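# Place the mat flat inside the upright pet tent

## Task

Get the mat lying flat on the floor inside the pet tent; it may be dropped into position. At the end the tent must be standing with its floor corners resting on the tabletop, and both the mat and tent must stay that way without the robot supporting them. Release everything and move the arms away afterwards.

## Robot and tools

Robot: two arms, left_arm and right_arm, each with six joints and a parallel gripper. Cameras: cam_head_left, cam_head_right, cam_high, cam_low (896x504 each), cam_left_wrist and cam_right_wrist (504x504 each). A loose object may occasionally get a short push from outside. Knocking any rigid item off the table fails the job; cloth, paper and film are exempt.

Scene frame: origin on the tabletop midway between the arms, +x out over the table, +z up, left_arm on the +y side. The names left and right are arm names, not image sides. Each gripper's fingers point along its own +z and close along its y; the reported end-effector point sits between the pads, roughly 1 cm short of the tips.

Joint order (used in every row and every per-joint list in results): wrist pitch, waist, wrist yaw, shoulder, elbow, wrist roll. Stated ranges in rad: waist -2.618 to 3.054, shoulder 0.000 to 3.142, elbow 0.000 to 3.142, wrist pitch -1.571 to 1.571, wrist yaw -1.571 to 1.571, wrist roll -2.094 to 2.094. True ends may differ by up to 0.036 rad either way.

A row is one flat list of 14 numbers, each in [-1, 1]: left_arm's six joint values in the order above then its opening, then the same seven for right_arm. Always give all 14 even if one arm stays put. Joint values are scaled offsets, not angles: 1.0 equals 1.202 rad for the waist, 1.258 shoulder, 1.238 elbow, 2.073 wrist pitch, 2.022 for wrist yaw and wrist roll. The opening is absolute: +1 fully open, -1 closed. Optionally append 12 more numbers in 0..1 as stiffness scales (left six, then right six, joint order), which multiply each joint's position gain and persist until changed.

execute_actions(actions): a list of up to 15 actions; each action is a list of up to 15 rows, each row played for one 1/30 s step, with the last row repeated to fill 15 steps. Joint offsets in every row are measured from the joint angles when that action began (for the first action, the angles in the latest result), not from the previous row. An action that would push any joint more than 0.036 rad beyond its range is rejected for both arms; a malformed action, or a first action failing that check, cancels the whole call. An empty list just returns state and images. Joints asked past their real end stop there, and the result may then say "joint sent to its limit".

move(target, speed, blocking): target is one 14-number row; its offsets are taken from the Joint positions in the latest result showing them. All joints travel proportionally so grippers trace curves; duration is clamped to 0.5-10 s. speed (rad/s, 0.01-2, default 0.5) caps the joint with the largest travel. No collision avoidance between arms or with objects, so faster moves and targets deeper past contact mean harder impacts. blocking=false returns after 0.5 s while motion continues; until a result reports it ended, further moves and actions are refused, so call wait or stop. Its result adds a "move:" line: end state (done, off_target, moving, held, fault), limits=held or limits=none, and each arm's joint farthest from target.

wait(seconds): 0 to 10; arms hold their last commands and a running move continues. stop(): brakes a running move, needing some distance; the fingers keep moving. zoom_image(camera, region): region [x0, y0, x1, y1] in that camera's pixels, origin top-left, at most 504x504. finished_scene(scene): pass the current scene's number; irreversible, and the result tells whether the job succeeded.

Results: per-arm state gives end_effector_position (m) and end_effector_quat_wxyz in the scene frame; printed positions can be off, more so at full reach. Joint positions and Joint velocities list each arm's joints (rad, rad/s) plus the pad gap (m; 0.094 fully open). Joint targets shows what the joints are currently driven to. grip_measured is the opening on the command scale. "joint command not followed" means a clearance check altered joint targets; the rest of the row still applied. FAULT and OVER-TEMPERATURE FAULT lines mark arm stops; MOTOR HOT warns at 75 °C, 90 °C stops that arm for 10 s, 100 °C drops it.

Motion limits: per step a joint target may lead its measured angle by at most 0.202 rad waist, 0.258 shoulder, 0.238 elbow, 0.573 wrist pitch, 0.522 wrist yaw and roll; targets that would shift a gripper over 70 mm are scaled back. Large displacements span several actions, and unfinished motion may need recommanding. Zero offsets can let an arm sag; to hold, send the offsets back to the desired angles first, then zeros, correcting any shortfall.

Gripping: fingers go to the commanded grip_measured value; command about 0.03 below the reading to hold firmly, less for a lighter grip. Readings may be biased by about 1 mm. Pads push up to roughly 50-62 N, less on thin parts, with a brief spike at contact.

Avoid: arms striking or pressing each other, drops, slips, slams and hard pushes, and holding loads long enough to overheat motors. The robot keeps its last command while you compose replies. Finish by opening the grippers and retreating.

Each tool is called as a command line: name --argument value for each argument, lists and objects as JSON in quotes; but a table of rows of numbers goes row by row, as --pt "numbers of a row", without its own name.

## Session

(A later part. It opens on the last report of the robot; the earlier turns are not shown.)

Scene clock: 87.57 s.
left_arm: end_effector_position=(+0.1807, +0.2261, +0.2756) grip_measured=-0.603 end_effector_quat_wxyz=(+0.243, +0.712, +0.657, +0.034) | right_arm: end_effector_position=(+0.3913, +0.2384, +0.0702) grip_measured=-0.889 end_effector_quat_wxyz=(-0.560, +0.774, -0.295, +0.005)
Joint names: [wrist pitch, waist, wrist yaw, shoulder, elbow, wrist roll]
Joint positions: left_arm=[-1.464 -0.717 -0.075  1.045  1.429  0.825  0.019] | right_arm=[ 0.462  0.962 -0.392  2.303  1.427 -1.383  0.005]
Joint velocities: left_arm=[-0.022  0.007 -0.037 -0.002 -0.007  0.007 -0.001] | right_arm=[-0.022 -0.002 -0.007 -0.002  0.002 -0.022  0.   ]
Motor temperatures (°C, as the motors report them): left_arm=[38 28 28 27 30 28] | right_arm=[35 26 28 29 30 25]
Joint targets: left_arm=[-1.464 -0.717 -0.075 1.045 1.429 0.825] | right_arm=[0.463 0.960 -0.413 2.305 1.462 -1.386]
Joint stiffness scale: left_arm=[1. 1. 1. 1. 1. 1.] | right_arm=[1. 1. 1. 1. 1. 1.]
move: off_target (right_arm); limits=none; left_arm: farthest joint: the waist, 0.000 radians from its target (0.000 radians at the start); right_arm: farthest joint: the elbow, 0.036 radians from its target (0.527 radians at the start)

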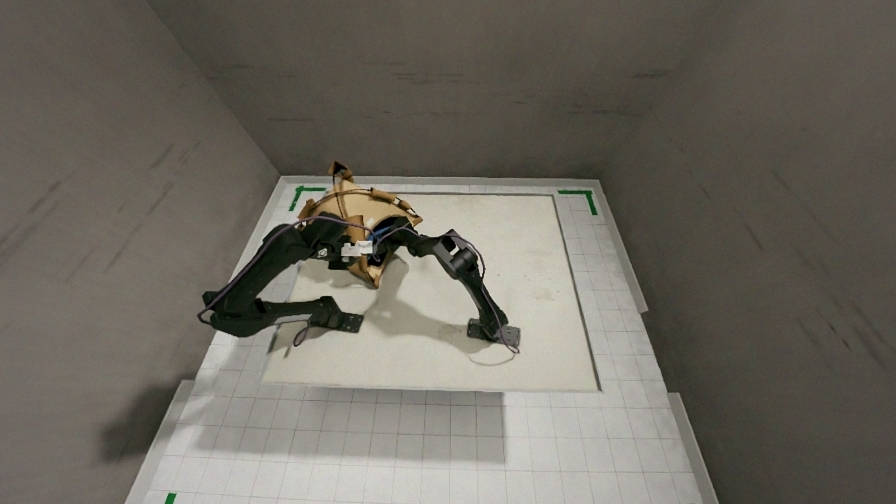

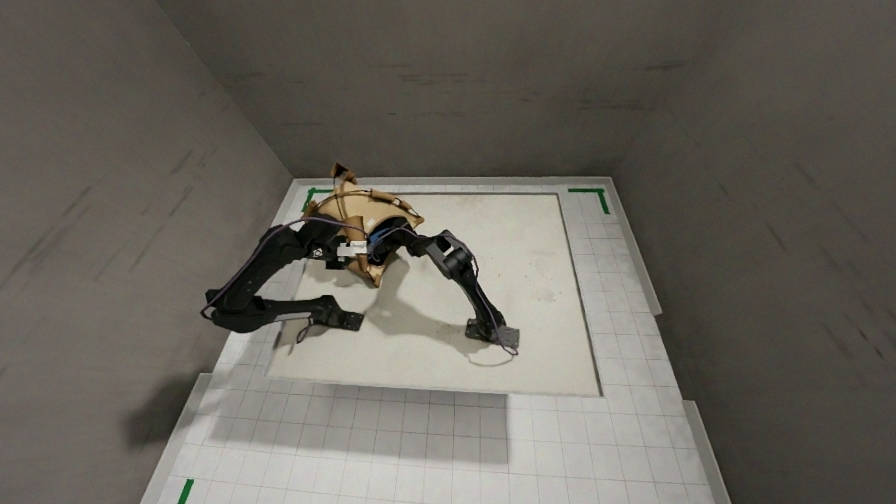

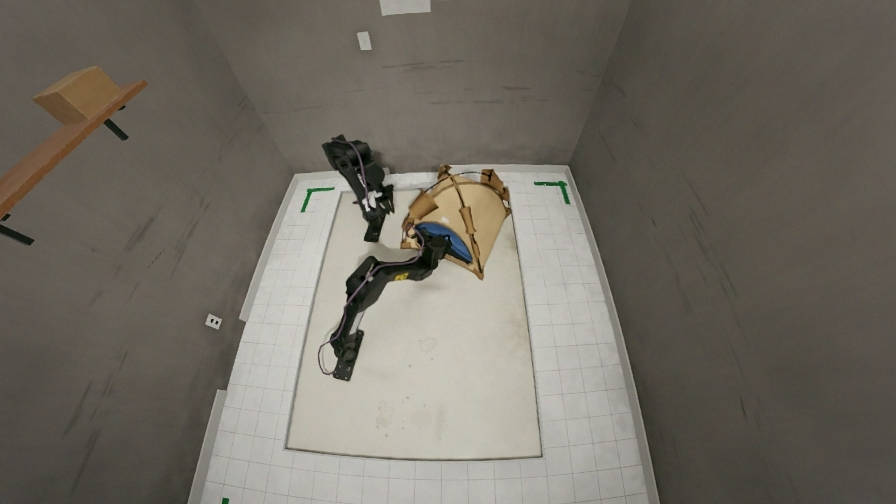

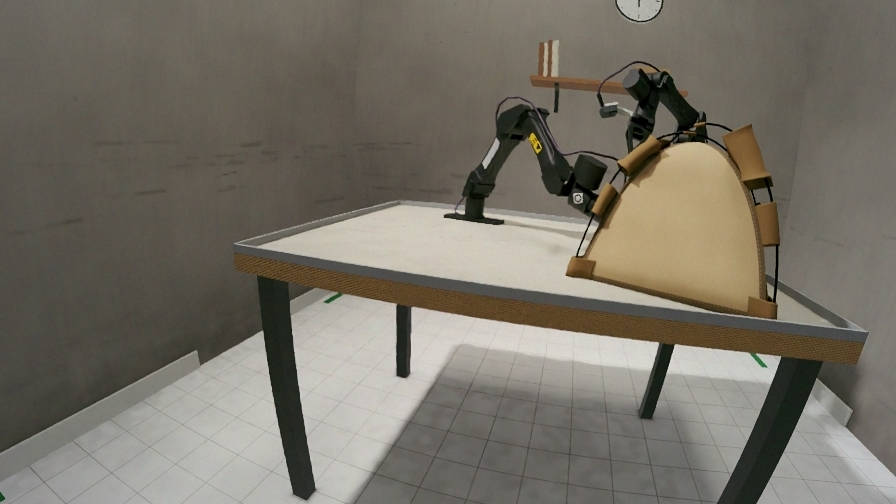

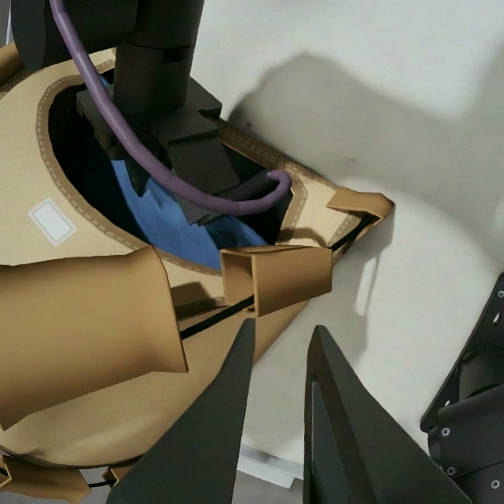

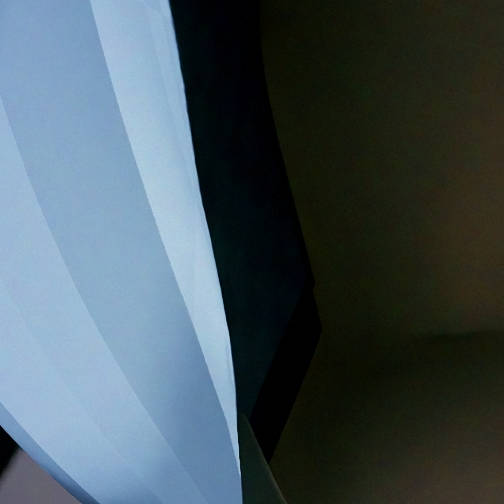

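move --target '[0,0,0,0,0,0,-0.6,-0.043,0.022,-0.01,0.076,0.15,-0.03,-0.915]' --speed 0.15

move --target '[0,0,0,0,0,0,-0.6,-0.04,0,-0.01,0.01,0.02,-0.16,-0.915]' --speed 0.25

zoom_image --camera "cam_high" --region '[360,150,540,300]'

Scene clock: 89.90 s.
left_arm: end_effector_position=(+0.1807, +0.2261, +0.2756) grip_measured=-0.603 end_effector_quat_wxyz=(+0.243, +0.712, +0.657, +0.034) | right_arm: end_effector_position=(+0.4056, +0.2543, +0.0550) grip_measured=-0.889 end_effector_quat_wxyz=(-0.544, +0.791, -0.280, +0.015)
Joint names: [wrist pitch, waist, wrist yaw, shoulder, elbow, wrist roll]
Joint positions: left_arm=[-1.464 -0.717 -0.075  1.045  1.429  0.825  0.019] | right_arm=[ 0.367  0.965 -0.388  2.398  1.575 -1.442  0.005]
Joint velocities: left_arm=[-0.007  0.002  0.051 -0.007 -0.007  0.022 -0.   ] | right_arm=[ 0.022 -0.012  0.066 -0.012 -0.012  0.022  0.001]
Motor temperatures (°C, as the motors report them): left_arm=[38 28 28 27 30 28] | right_arm=[35 26 28 29 30 25]
Joint targets: left_arm=[-1.464 -0.717 -0.075 1.045 1.429 0.825] | right_arm=[0.373 0.988 -0.412 2.399 1.613 -1.444]
Joint stiffness scale: left_arm=[1. 1. 1. 1. 1. 1.] | right_arm=[1. 1. 1. 1. 1. 1.]
move: off_target (right_arm); limits=none; left_arm: farthest joint: the waist, 0.000 radians from its target (0.000 radians at the start); right_arm: farthest joint: the elbow, 0.038 radians from its target (0.186 radians at the start)

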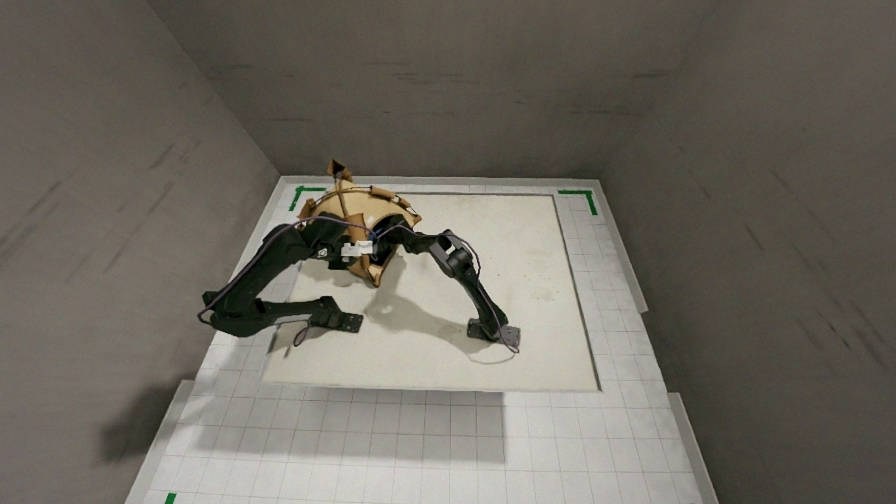

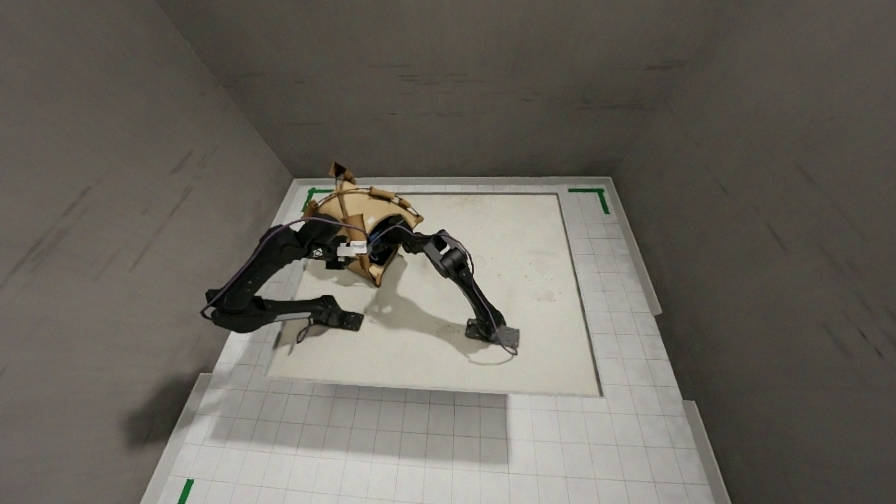

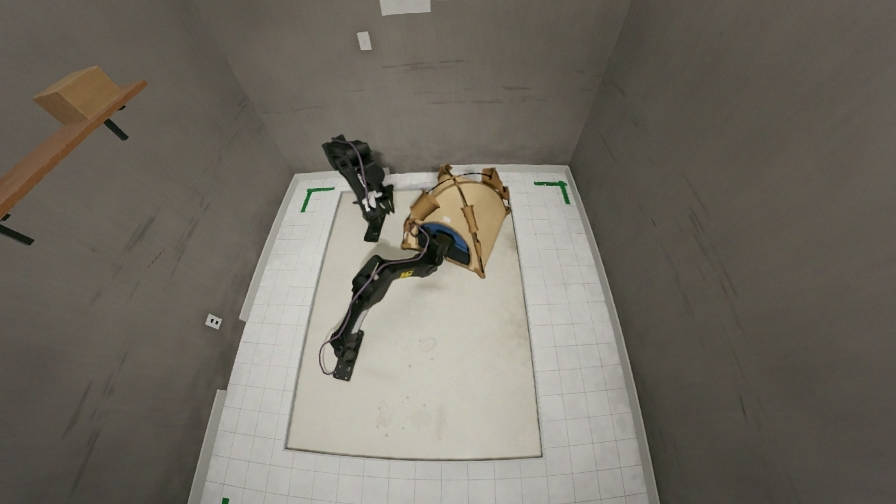

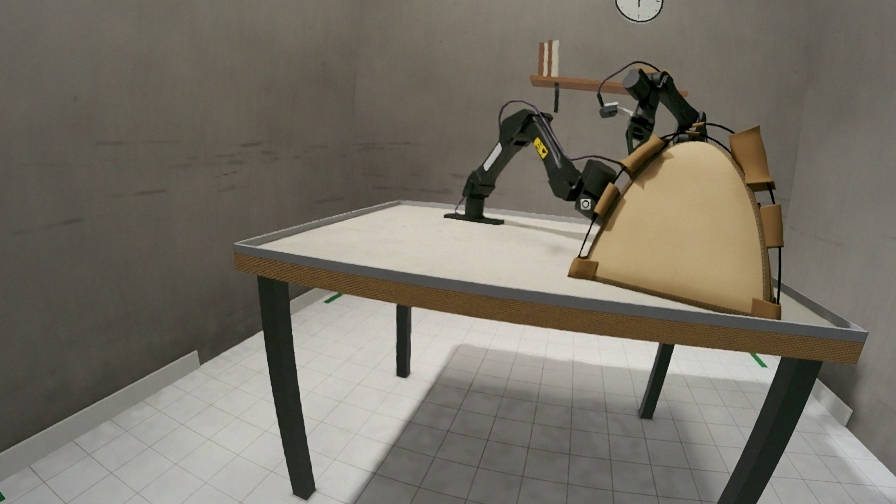

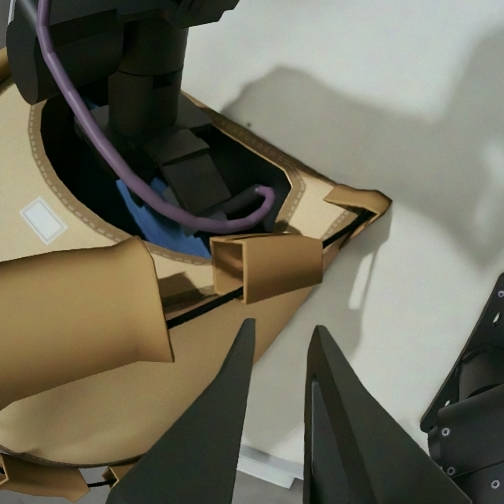

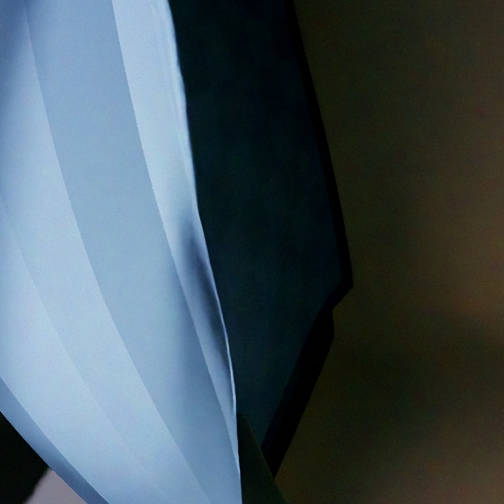

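Scene clock: 91.87 s.
left_arm: end_effector_position=(+0.1807, +0.2261, +0.2756) grip_measured=-0.603 end_effector_quat_wxyz=(+0.243, +0.712, +0.657, +0.034) | right_arm: end_effector_position=(+0.3986, +0.2473, +0.0295) grip_measured=-0.889 end_effector_quat_wxyz=(-0.502, +0.845, -0.164, +0.079)
Joint names: [wrist pitch, waist, wrist yaw, shoulder, elbow, wrist roll]
Joint positions: left_arm=[-1.464 -0.717 -0.075  1.045  1.429  0.825  0.019] | right_arm=[ 0.289  0.965 -0.388  2.413  1.575 -1.762  0.005]
Joint velocities: left_arm=[ 0.007 -0.012  0.007 -0.012 -0.027 -0.051  0.001] | right_arm=[-0.11   0.017  0.022 -0.007 -0.022 -0.081 -0.   ]
Motor temperatures (°C, as the motors report them): left_arm=[38 28 28 27 30 28] | right_arm=[35 26 28 29 30 25]
Joint targets: left_arm=[-1.464 -0.717 -0.075 1.045 1.429 0.825] | right_arm=[0.283 0.965 -0.409 2.410 1.600 -1.765]
Joint stiffness scale: left_arm=[1. 1. 1. 1. 1. 1.] | right_arm=[1. 1. 1. 1. 1. 1.]
move: off_target (right_arm); limits=none; left_arm: farthest joint: the waist, 0.000 radians from its target (0.000 radians at the start); right_arm: farthest joint: the elbow, 0.025 radians from its target (0.025 radians at the start)

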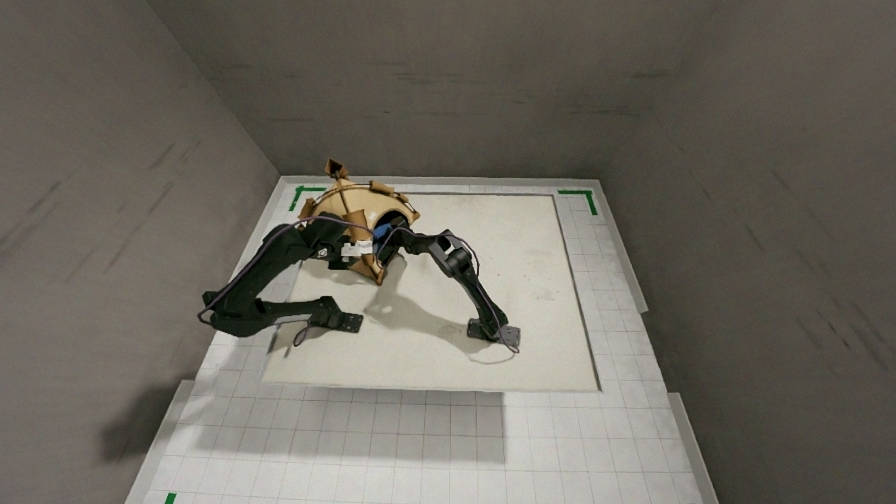

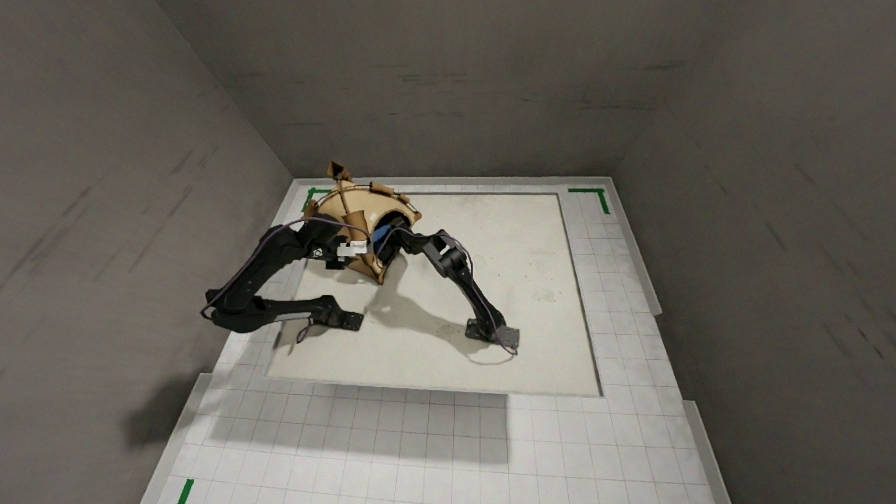

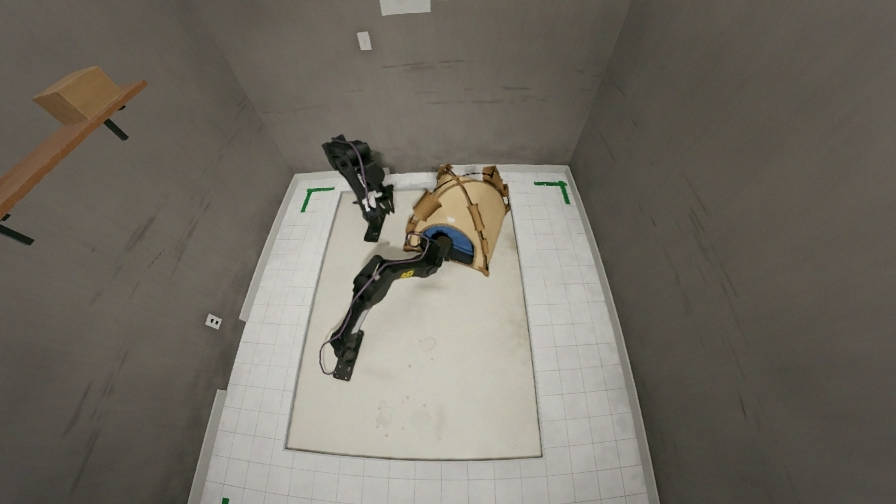

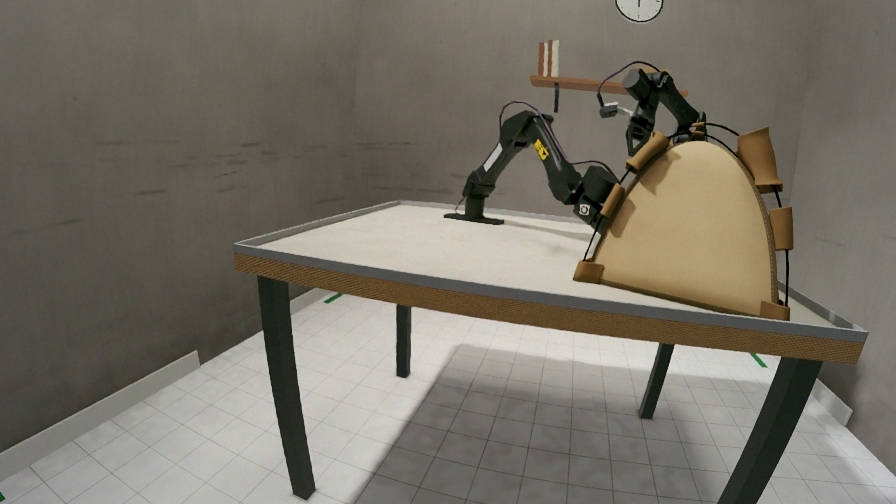

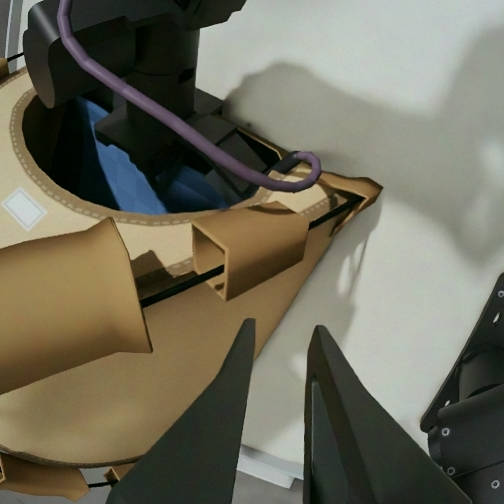

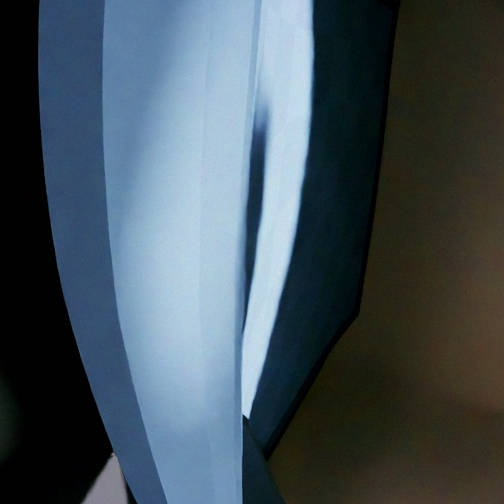

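Region (360, 150, 540, 300) of cam_high's 896x504 image, scaled by 2.800, with more detail than that image has.

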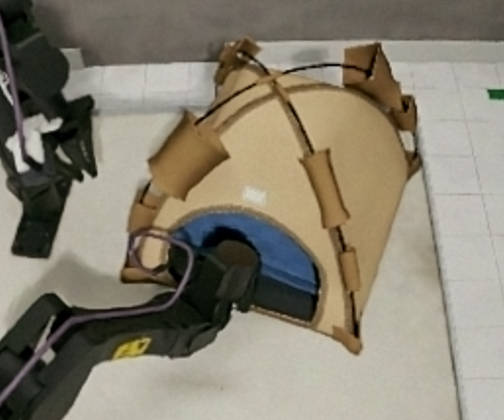

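execute_actions --actions '[[[0,0,0,0,0,0,-0.6,0,0,0,0,0.02,0,-0.55]]]'

move --target '[0,0,0,0,0,0,-0.6,0.017,-0.065,0,-0.345,-0.36,0,-0.55]' --speed 0.25

move --target '[0.3,-0.3,0,-0.5,-0.6,0,-0.6,0.14,-0.07,-0.03,-0.27,-0.36,0.88,-0.55]' --speed 0.9

Scene clock: 92.93 s.
left_arm: end_effector_position=(+0.1807, +0.2261, +0.2756) grip_measured=-0.603 end_effector_quat_wxyz=(+0.243, +0.712, +0.657, +0.034) | right_arm: end_effector_position=(+0.3986, +0.2473, +0.0295) grip_measured=-0.551 end_effector_quat_wxyz=(-0.502, +0.845, -0.164, +0.079)
Joint names: [wrist pitch, waist, wrist yaw, shoulder, elbow, wrist roll]
Joint positions: left_arm=[-1.464 -0.717 -0.075  1.045  1.429  0.825  0.019] | right_arm=[ 0.289  0.965 -0.388  2.413  1.575 -1.763  0.021]
Joint velocities: left_arm=[-0.051 -0.002  0.007 -0.012 -0.007  0.081 -0.   ] | right_arm=[ 0.051 -0.002  0.066 -0.017  0.002  0.066 -0.   ]
Motor temperatures (°C, as the motors report them): left_arm=[38 28 28 27 30 28] | right_arm=[35 26 28 30 30 25]
Joint targets: left_arm=[-1.464 -0.717 -0.075 1.045 1.429 0.825] | right_arm=[0.289 0.965 -0.388 2.413 1.600 -1.762]
Joint stiffness scale: left_arm=[1. 1. 1. 1. 1. 1.] | right_arm=[1. 1. 1. 1. 1. 1.]

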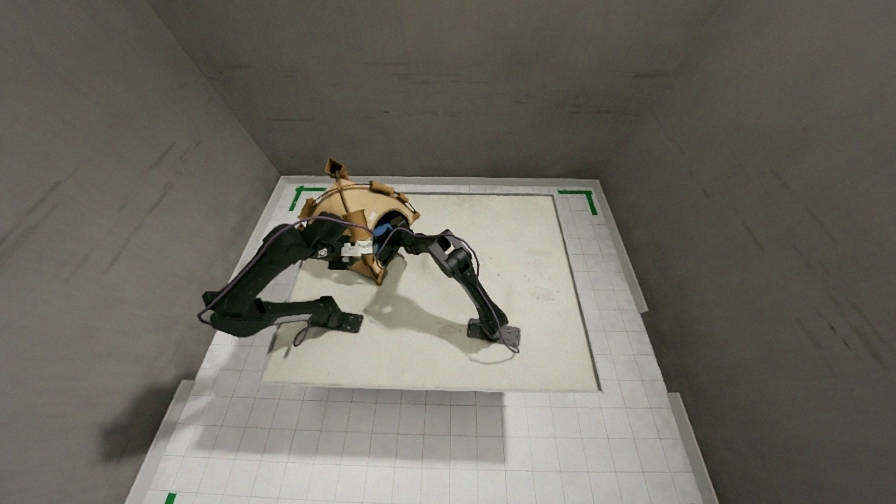

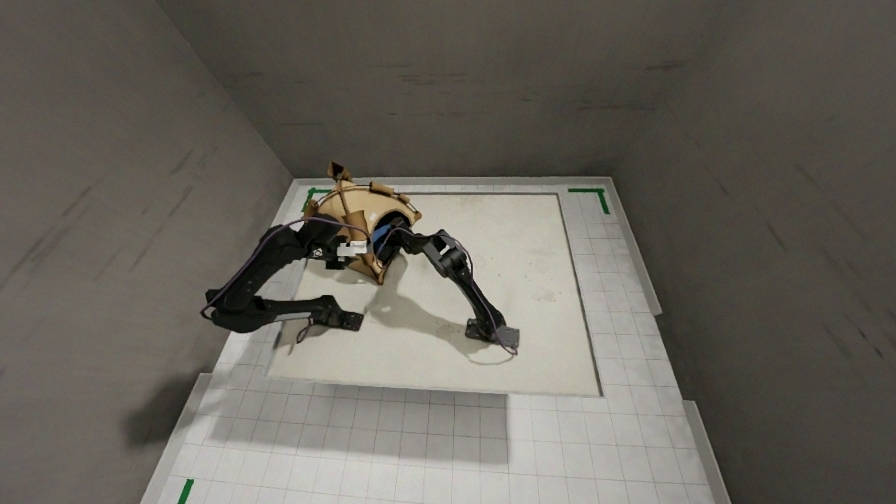

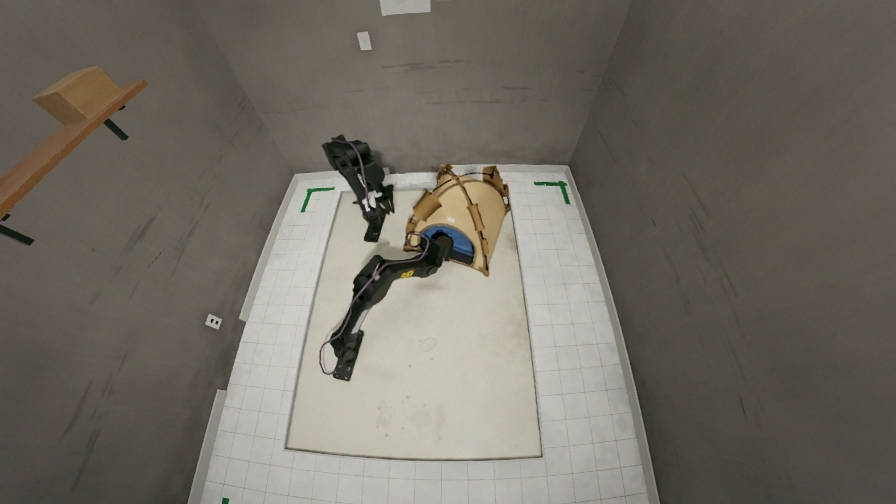

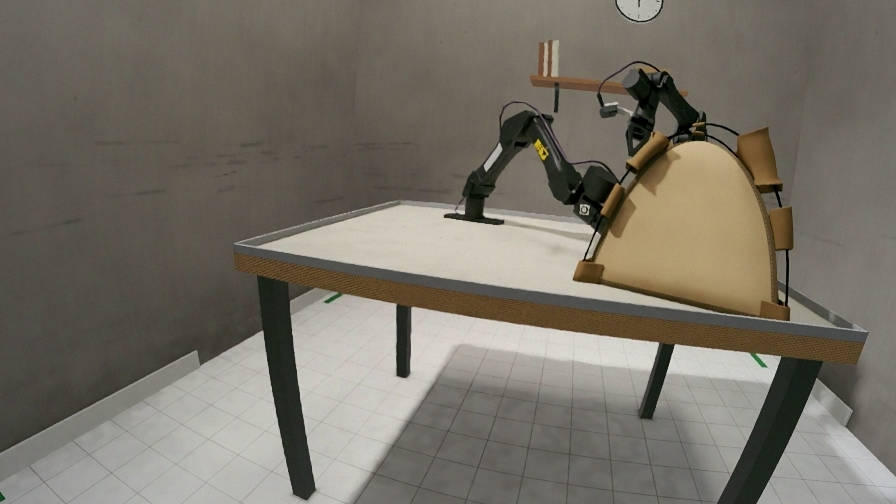

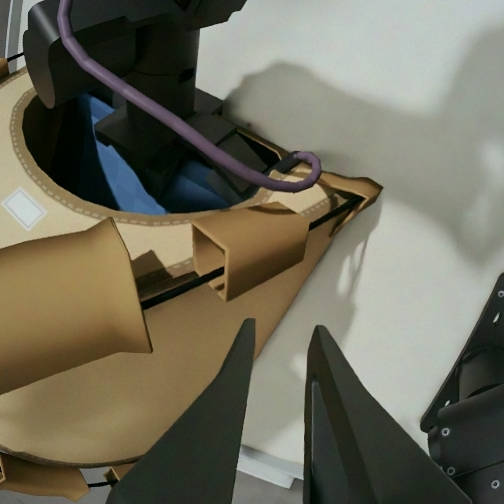

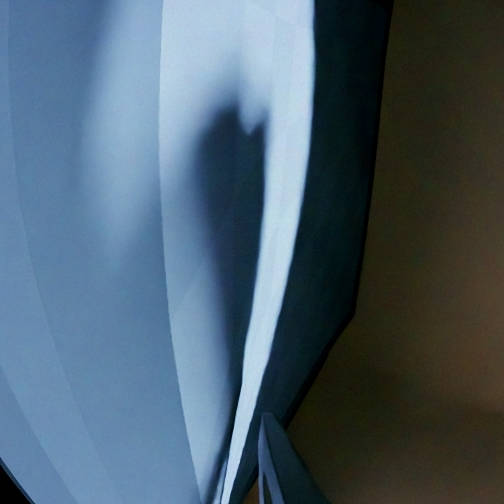

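Scene clock: 95.10 s.
left_arm: end_effector_position=(+0.1807, +0.2261, +0.2756) grip_measured=-0.603 end_effector_quat_wxyz=(+0.243, +0.712, +0.657, +0.034) | right_arm: end_effector_position=(+0.3627, +0.1594, +0.0834) grip_measured=-0.551 end_effector_quat_wxyz=(-0.494, +0.842, -0.196, +0.094)
Joint names: [wrist pitch, waist, wrist yaw, shoulder, elbow, wrist roll]
Joint positions: left_arm=[-1.464 -0.717 -0.075  1.045  1.429  0.825  0.019] | right_arm=[ 0.307  0.896 -0.385  2.011  1.141 -1.763  0.021]
Joint velocities: left_arm=[-0.007 -0.022  0.051 -0.002 -0.002 -0.081  0.001] | right_arm=[ 0.007 -0.012 -0.007 -0.007 -0.007 -0.051 -0.   ]
Motor temperatures (°C, as the motors report them): left_arm=[38 28 28 27 30 28] | right_arm=[35 26 28 30 30 25]
Joint targets: left_arm=[-1.464 -0.717 -0.075 1.045 1.429 0.825] | right_arm=[0.325 0.887 -0.388 1.979 1.130 -1.763]
Joint stiffness scale: left_arm=[1. 1. 1. 1. 1. 1.] | right_arm=[1. 1. 1. 1. 1. 1.]
move: off_target (right_arm); limits=none; left_arm: farthest joint: the waist, 0.000 radians from its target (0.000 radians at the start); right_arm: farthest joint: the shoulder, 0.032 radians from its target (0.434 radians at the start)

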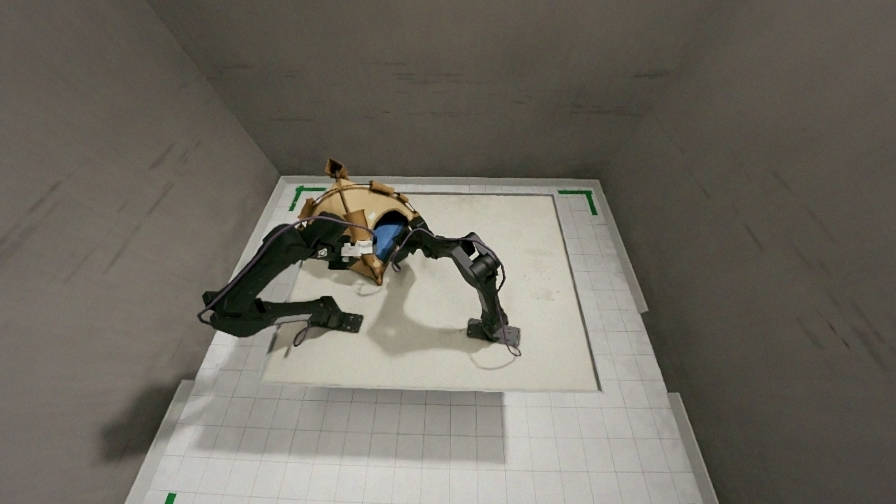

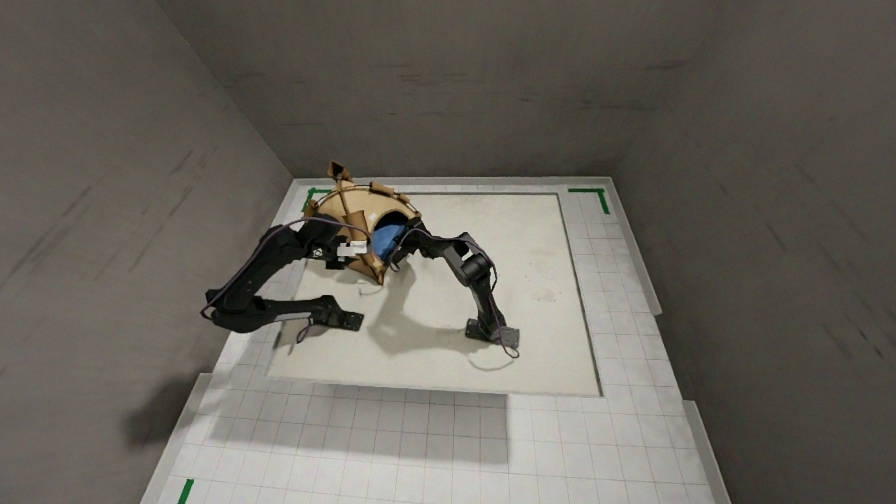

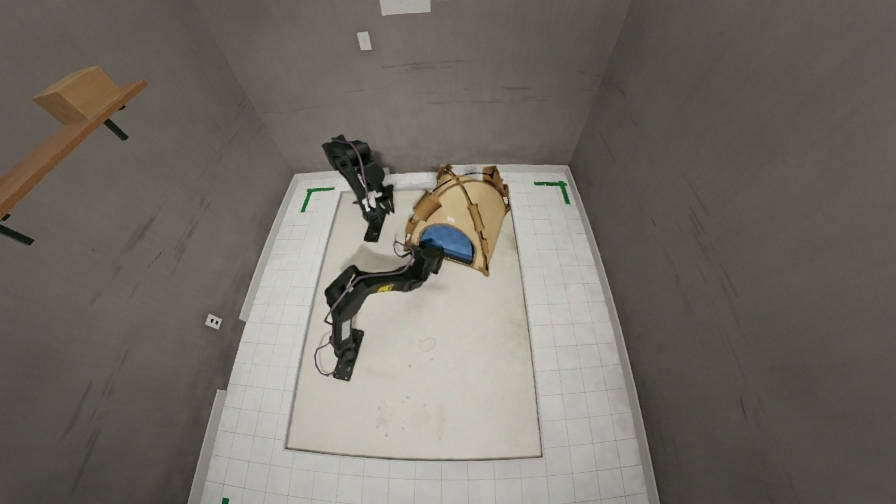

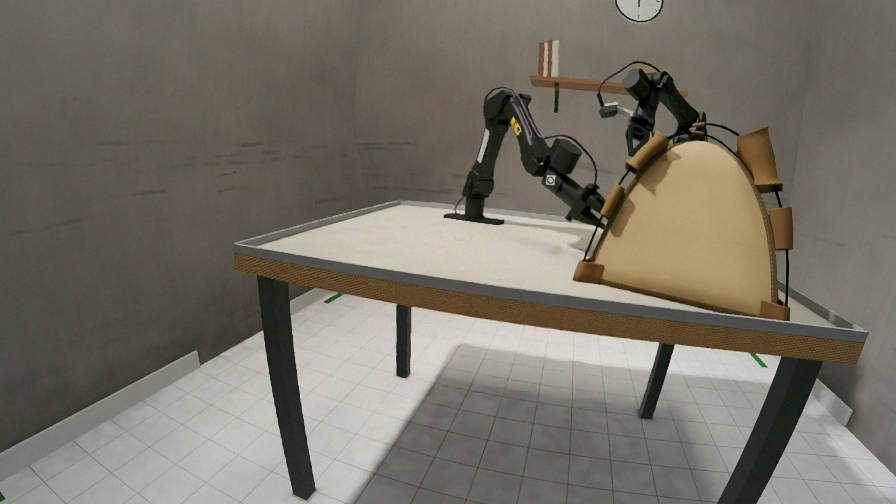

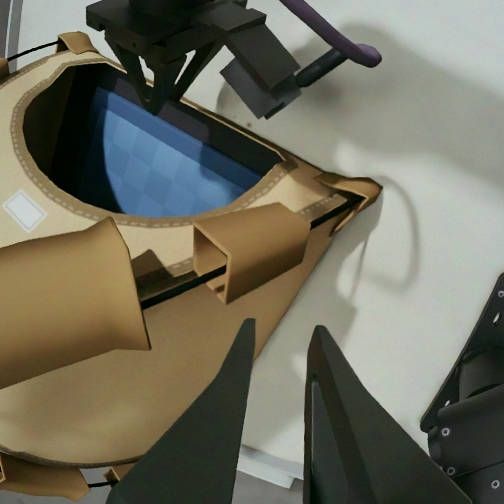

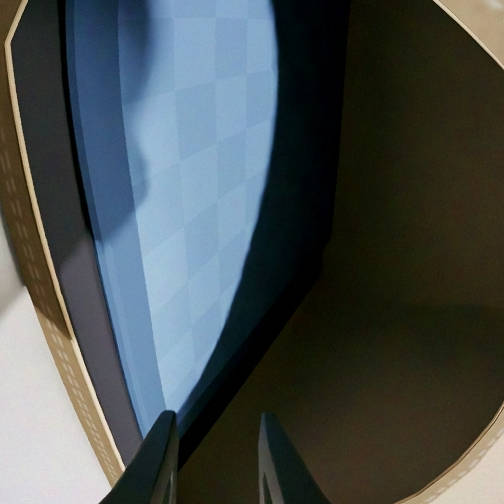

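Scene clock: 98.00 s.
left_arm: end_effector_position=(+0.1217, +0.1827, +0.2151) grip_measured=-0.603 end_effector_quat_wxyz=(+0.471, +0.736, +0.483, -0.054) | right_arm: end_effector_position=(+0.3174, +0.0870, +0.1121) grip_measured=-0.551 end_effector_quat_wxyz=(+0.446, -0.363, +0.745, +0.339)
Joint names: [wrist pitch, waist, wrist yaw, shoulder, elbow, wrist roll]
Joint positions: left_arm=[-0.841 -1.067 -0.076  0.443  0.7    0.825  0.019] | right_arm=[ 0.572  0.821 -0.434  1.702  0.707  0.009  0.021]
Joint velocities: left_arm=[-0.022 -0.017 -0.007  0.007 -0.017 -0.037 -0.   ] | right_arm=[ 0.007 -0.007  0.022 -0.002 -0.007  0.037 -0.001]
Motor temperatures (°C, as the motors report them): left_arm=[38 28 28 27 30 28] | right_arm=[35 26 27 30 30 25]
Joint targets: left_arm=[-0.841 -1.077 -0.075 0.416 0.686 0.825] | right_arm=[0.597 0.812 -0.446 1.671 0.696 0.017]
Joint stiffness scale: left_arm=[1. 1. 1. 1. 1. 1.] | right_arm=[1. 1. 1. 1. 1. 1.]
move: off_target (left_arm, right_arm); limits=none; left_arm: farthest joint: the shoulder, 0.027 radians from its target (0.629 radians at the start); right_arm: farthest joint: the shoulder, 0.031 radians from its target (0.340 radians at the start)

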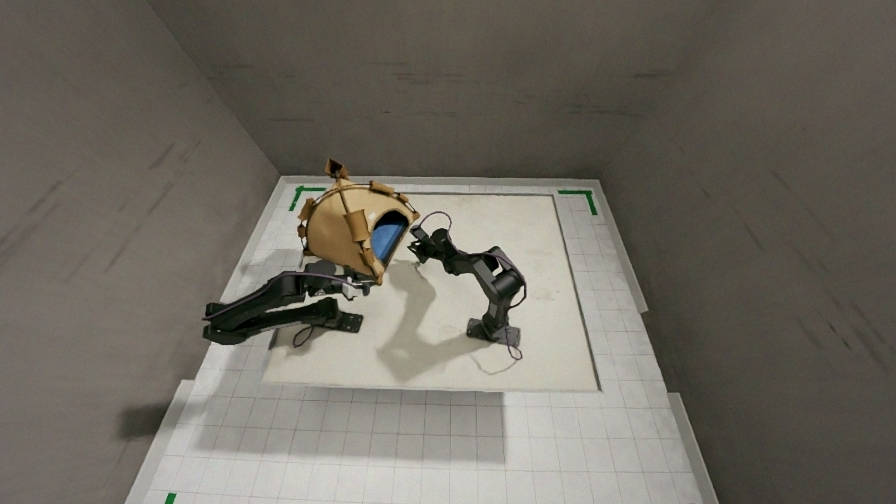

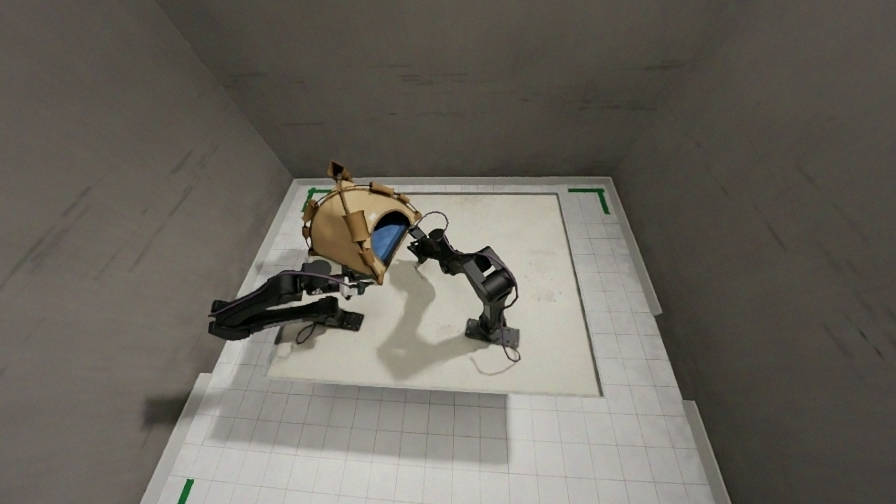

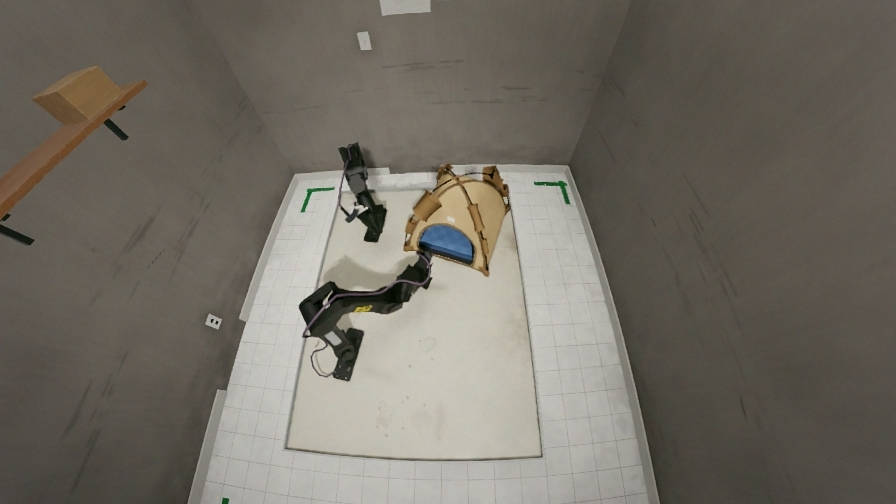

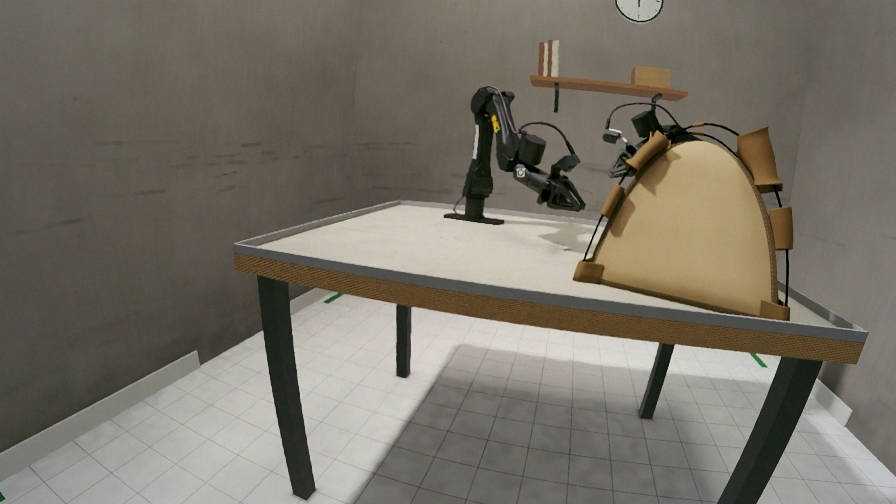

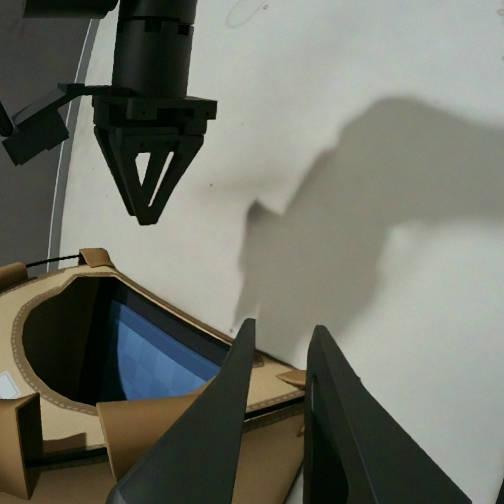

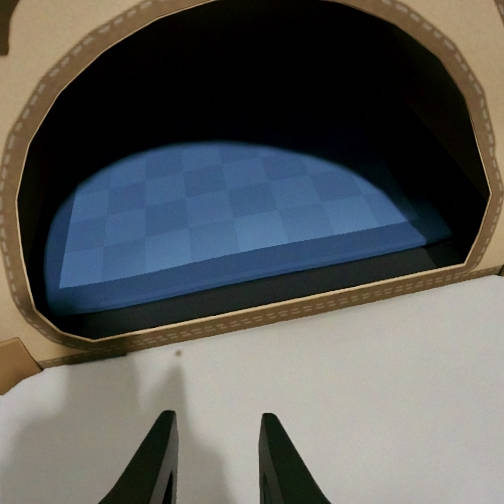

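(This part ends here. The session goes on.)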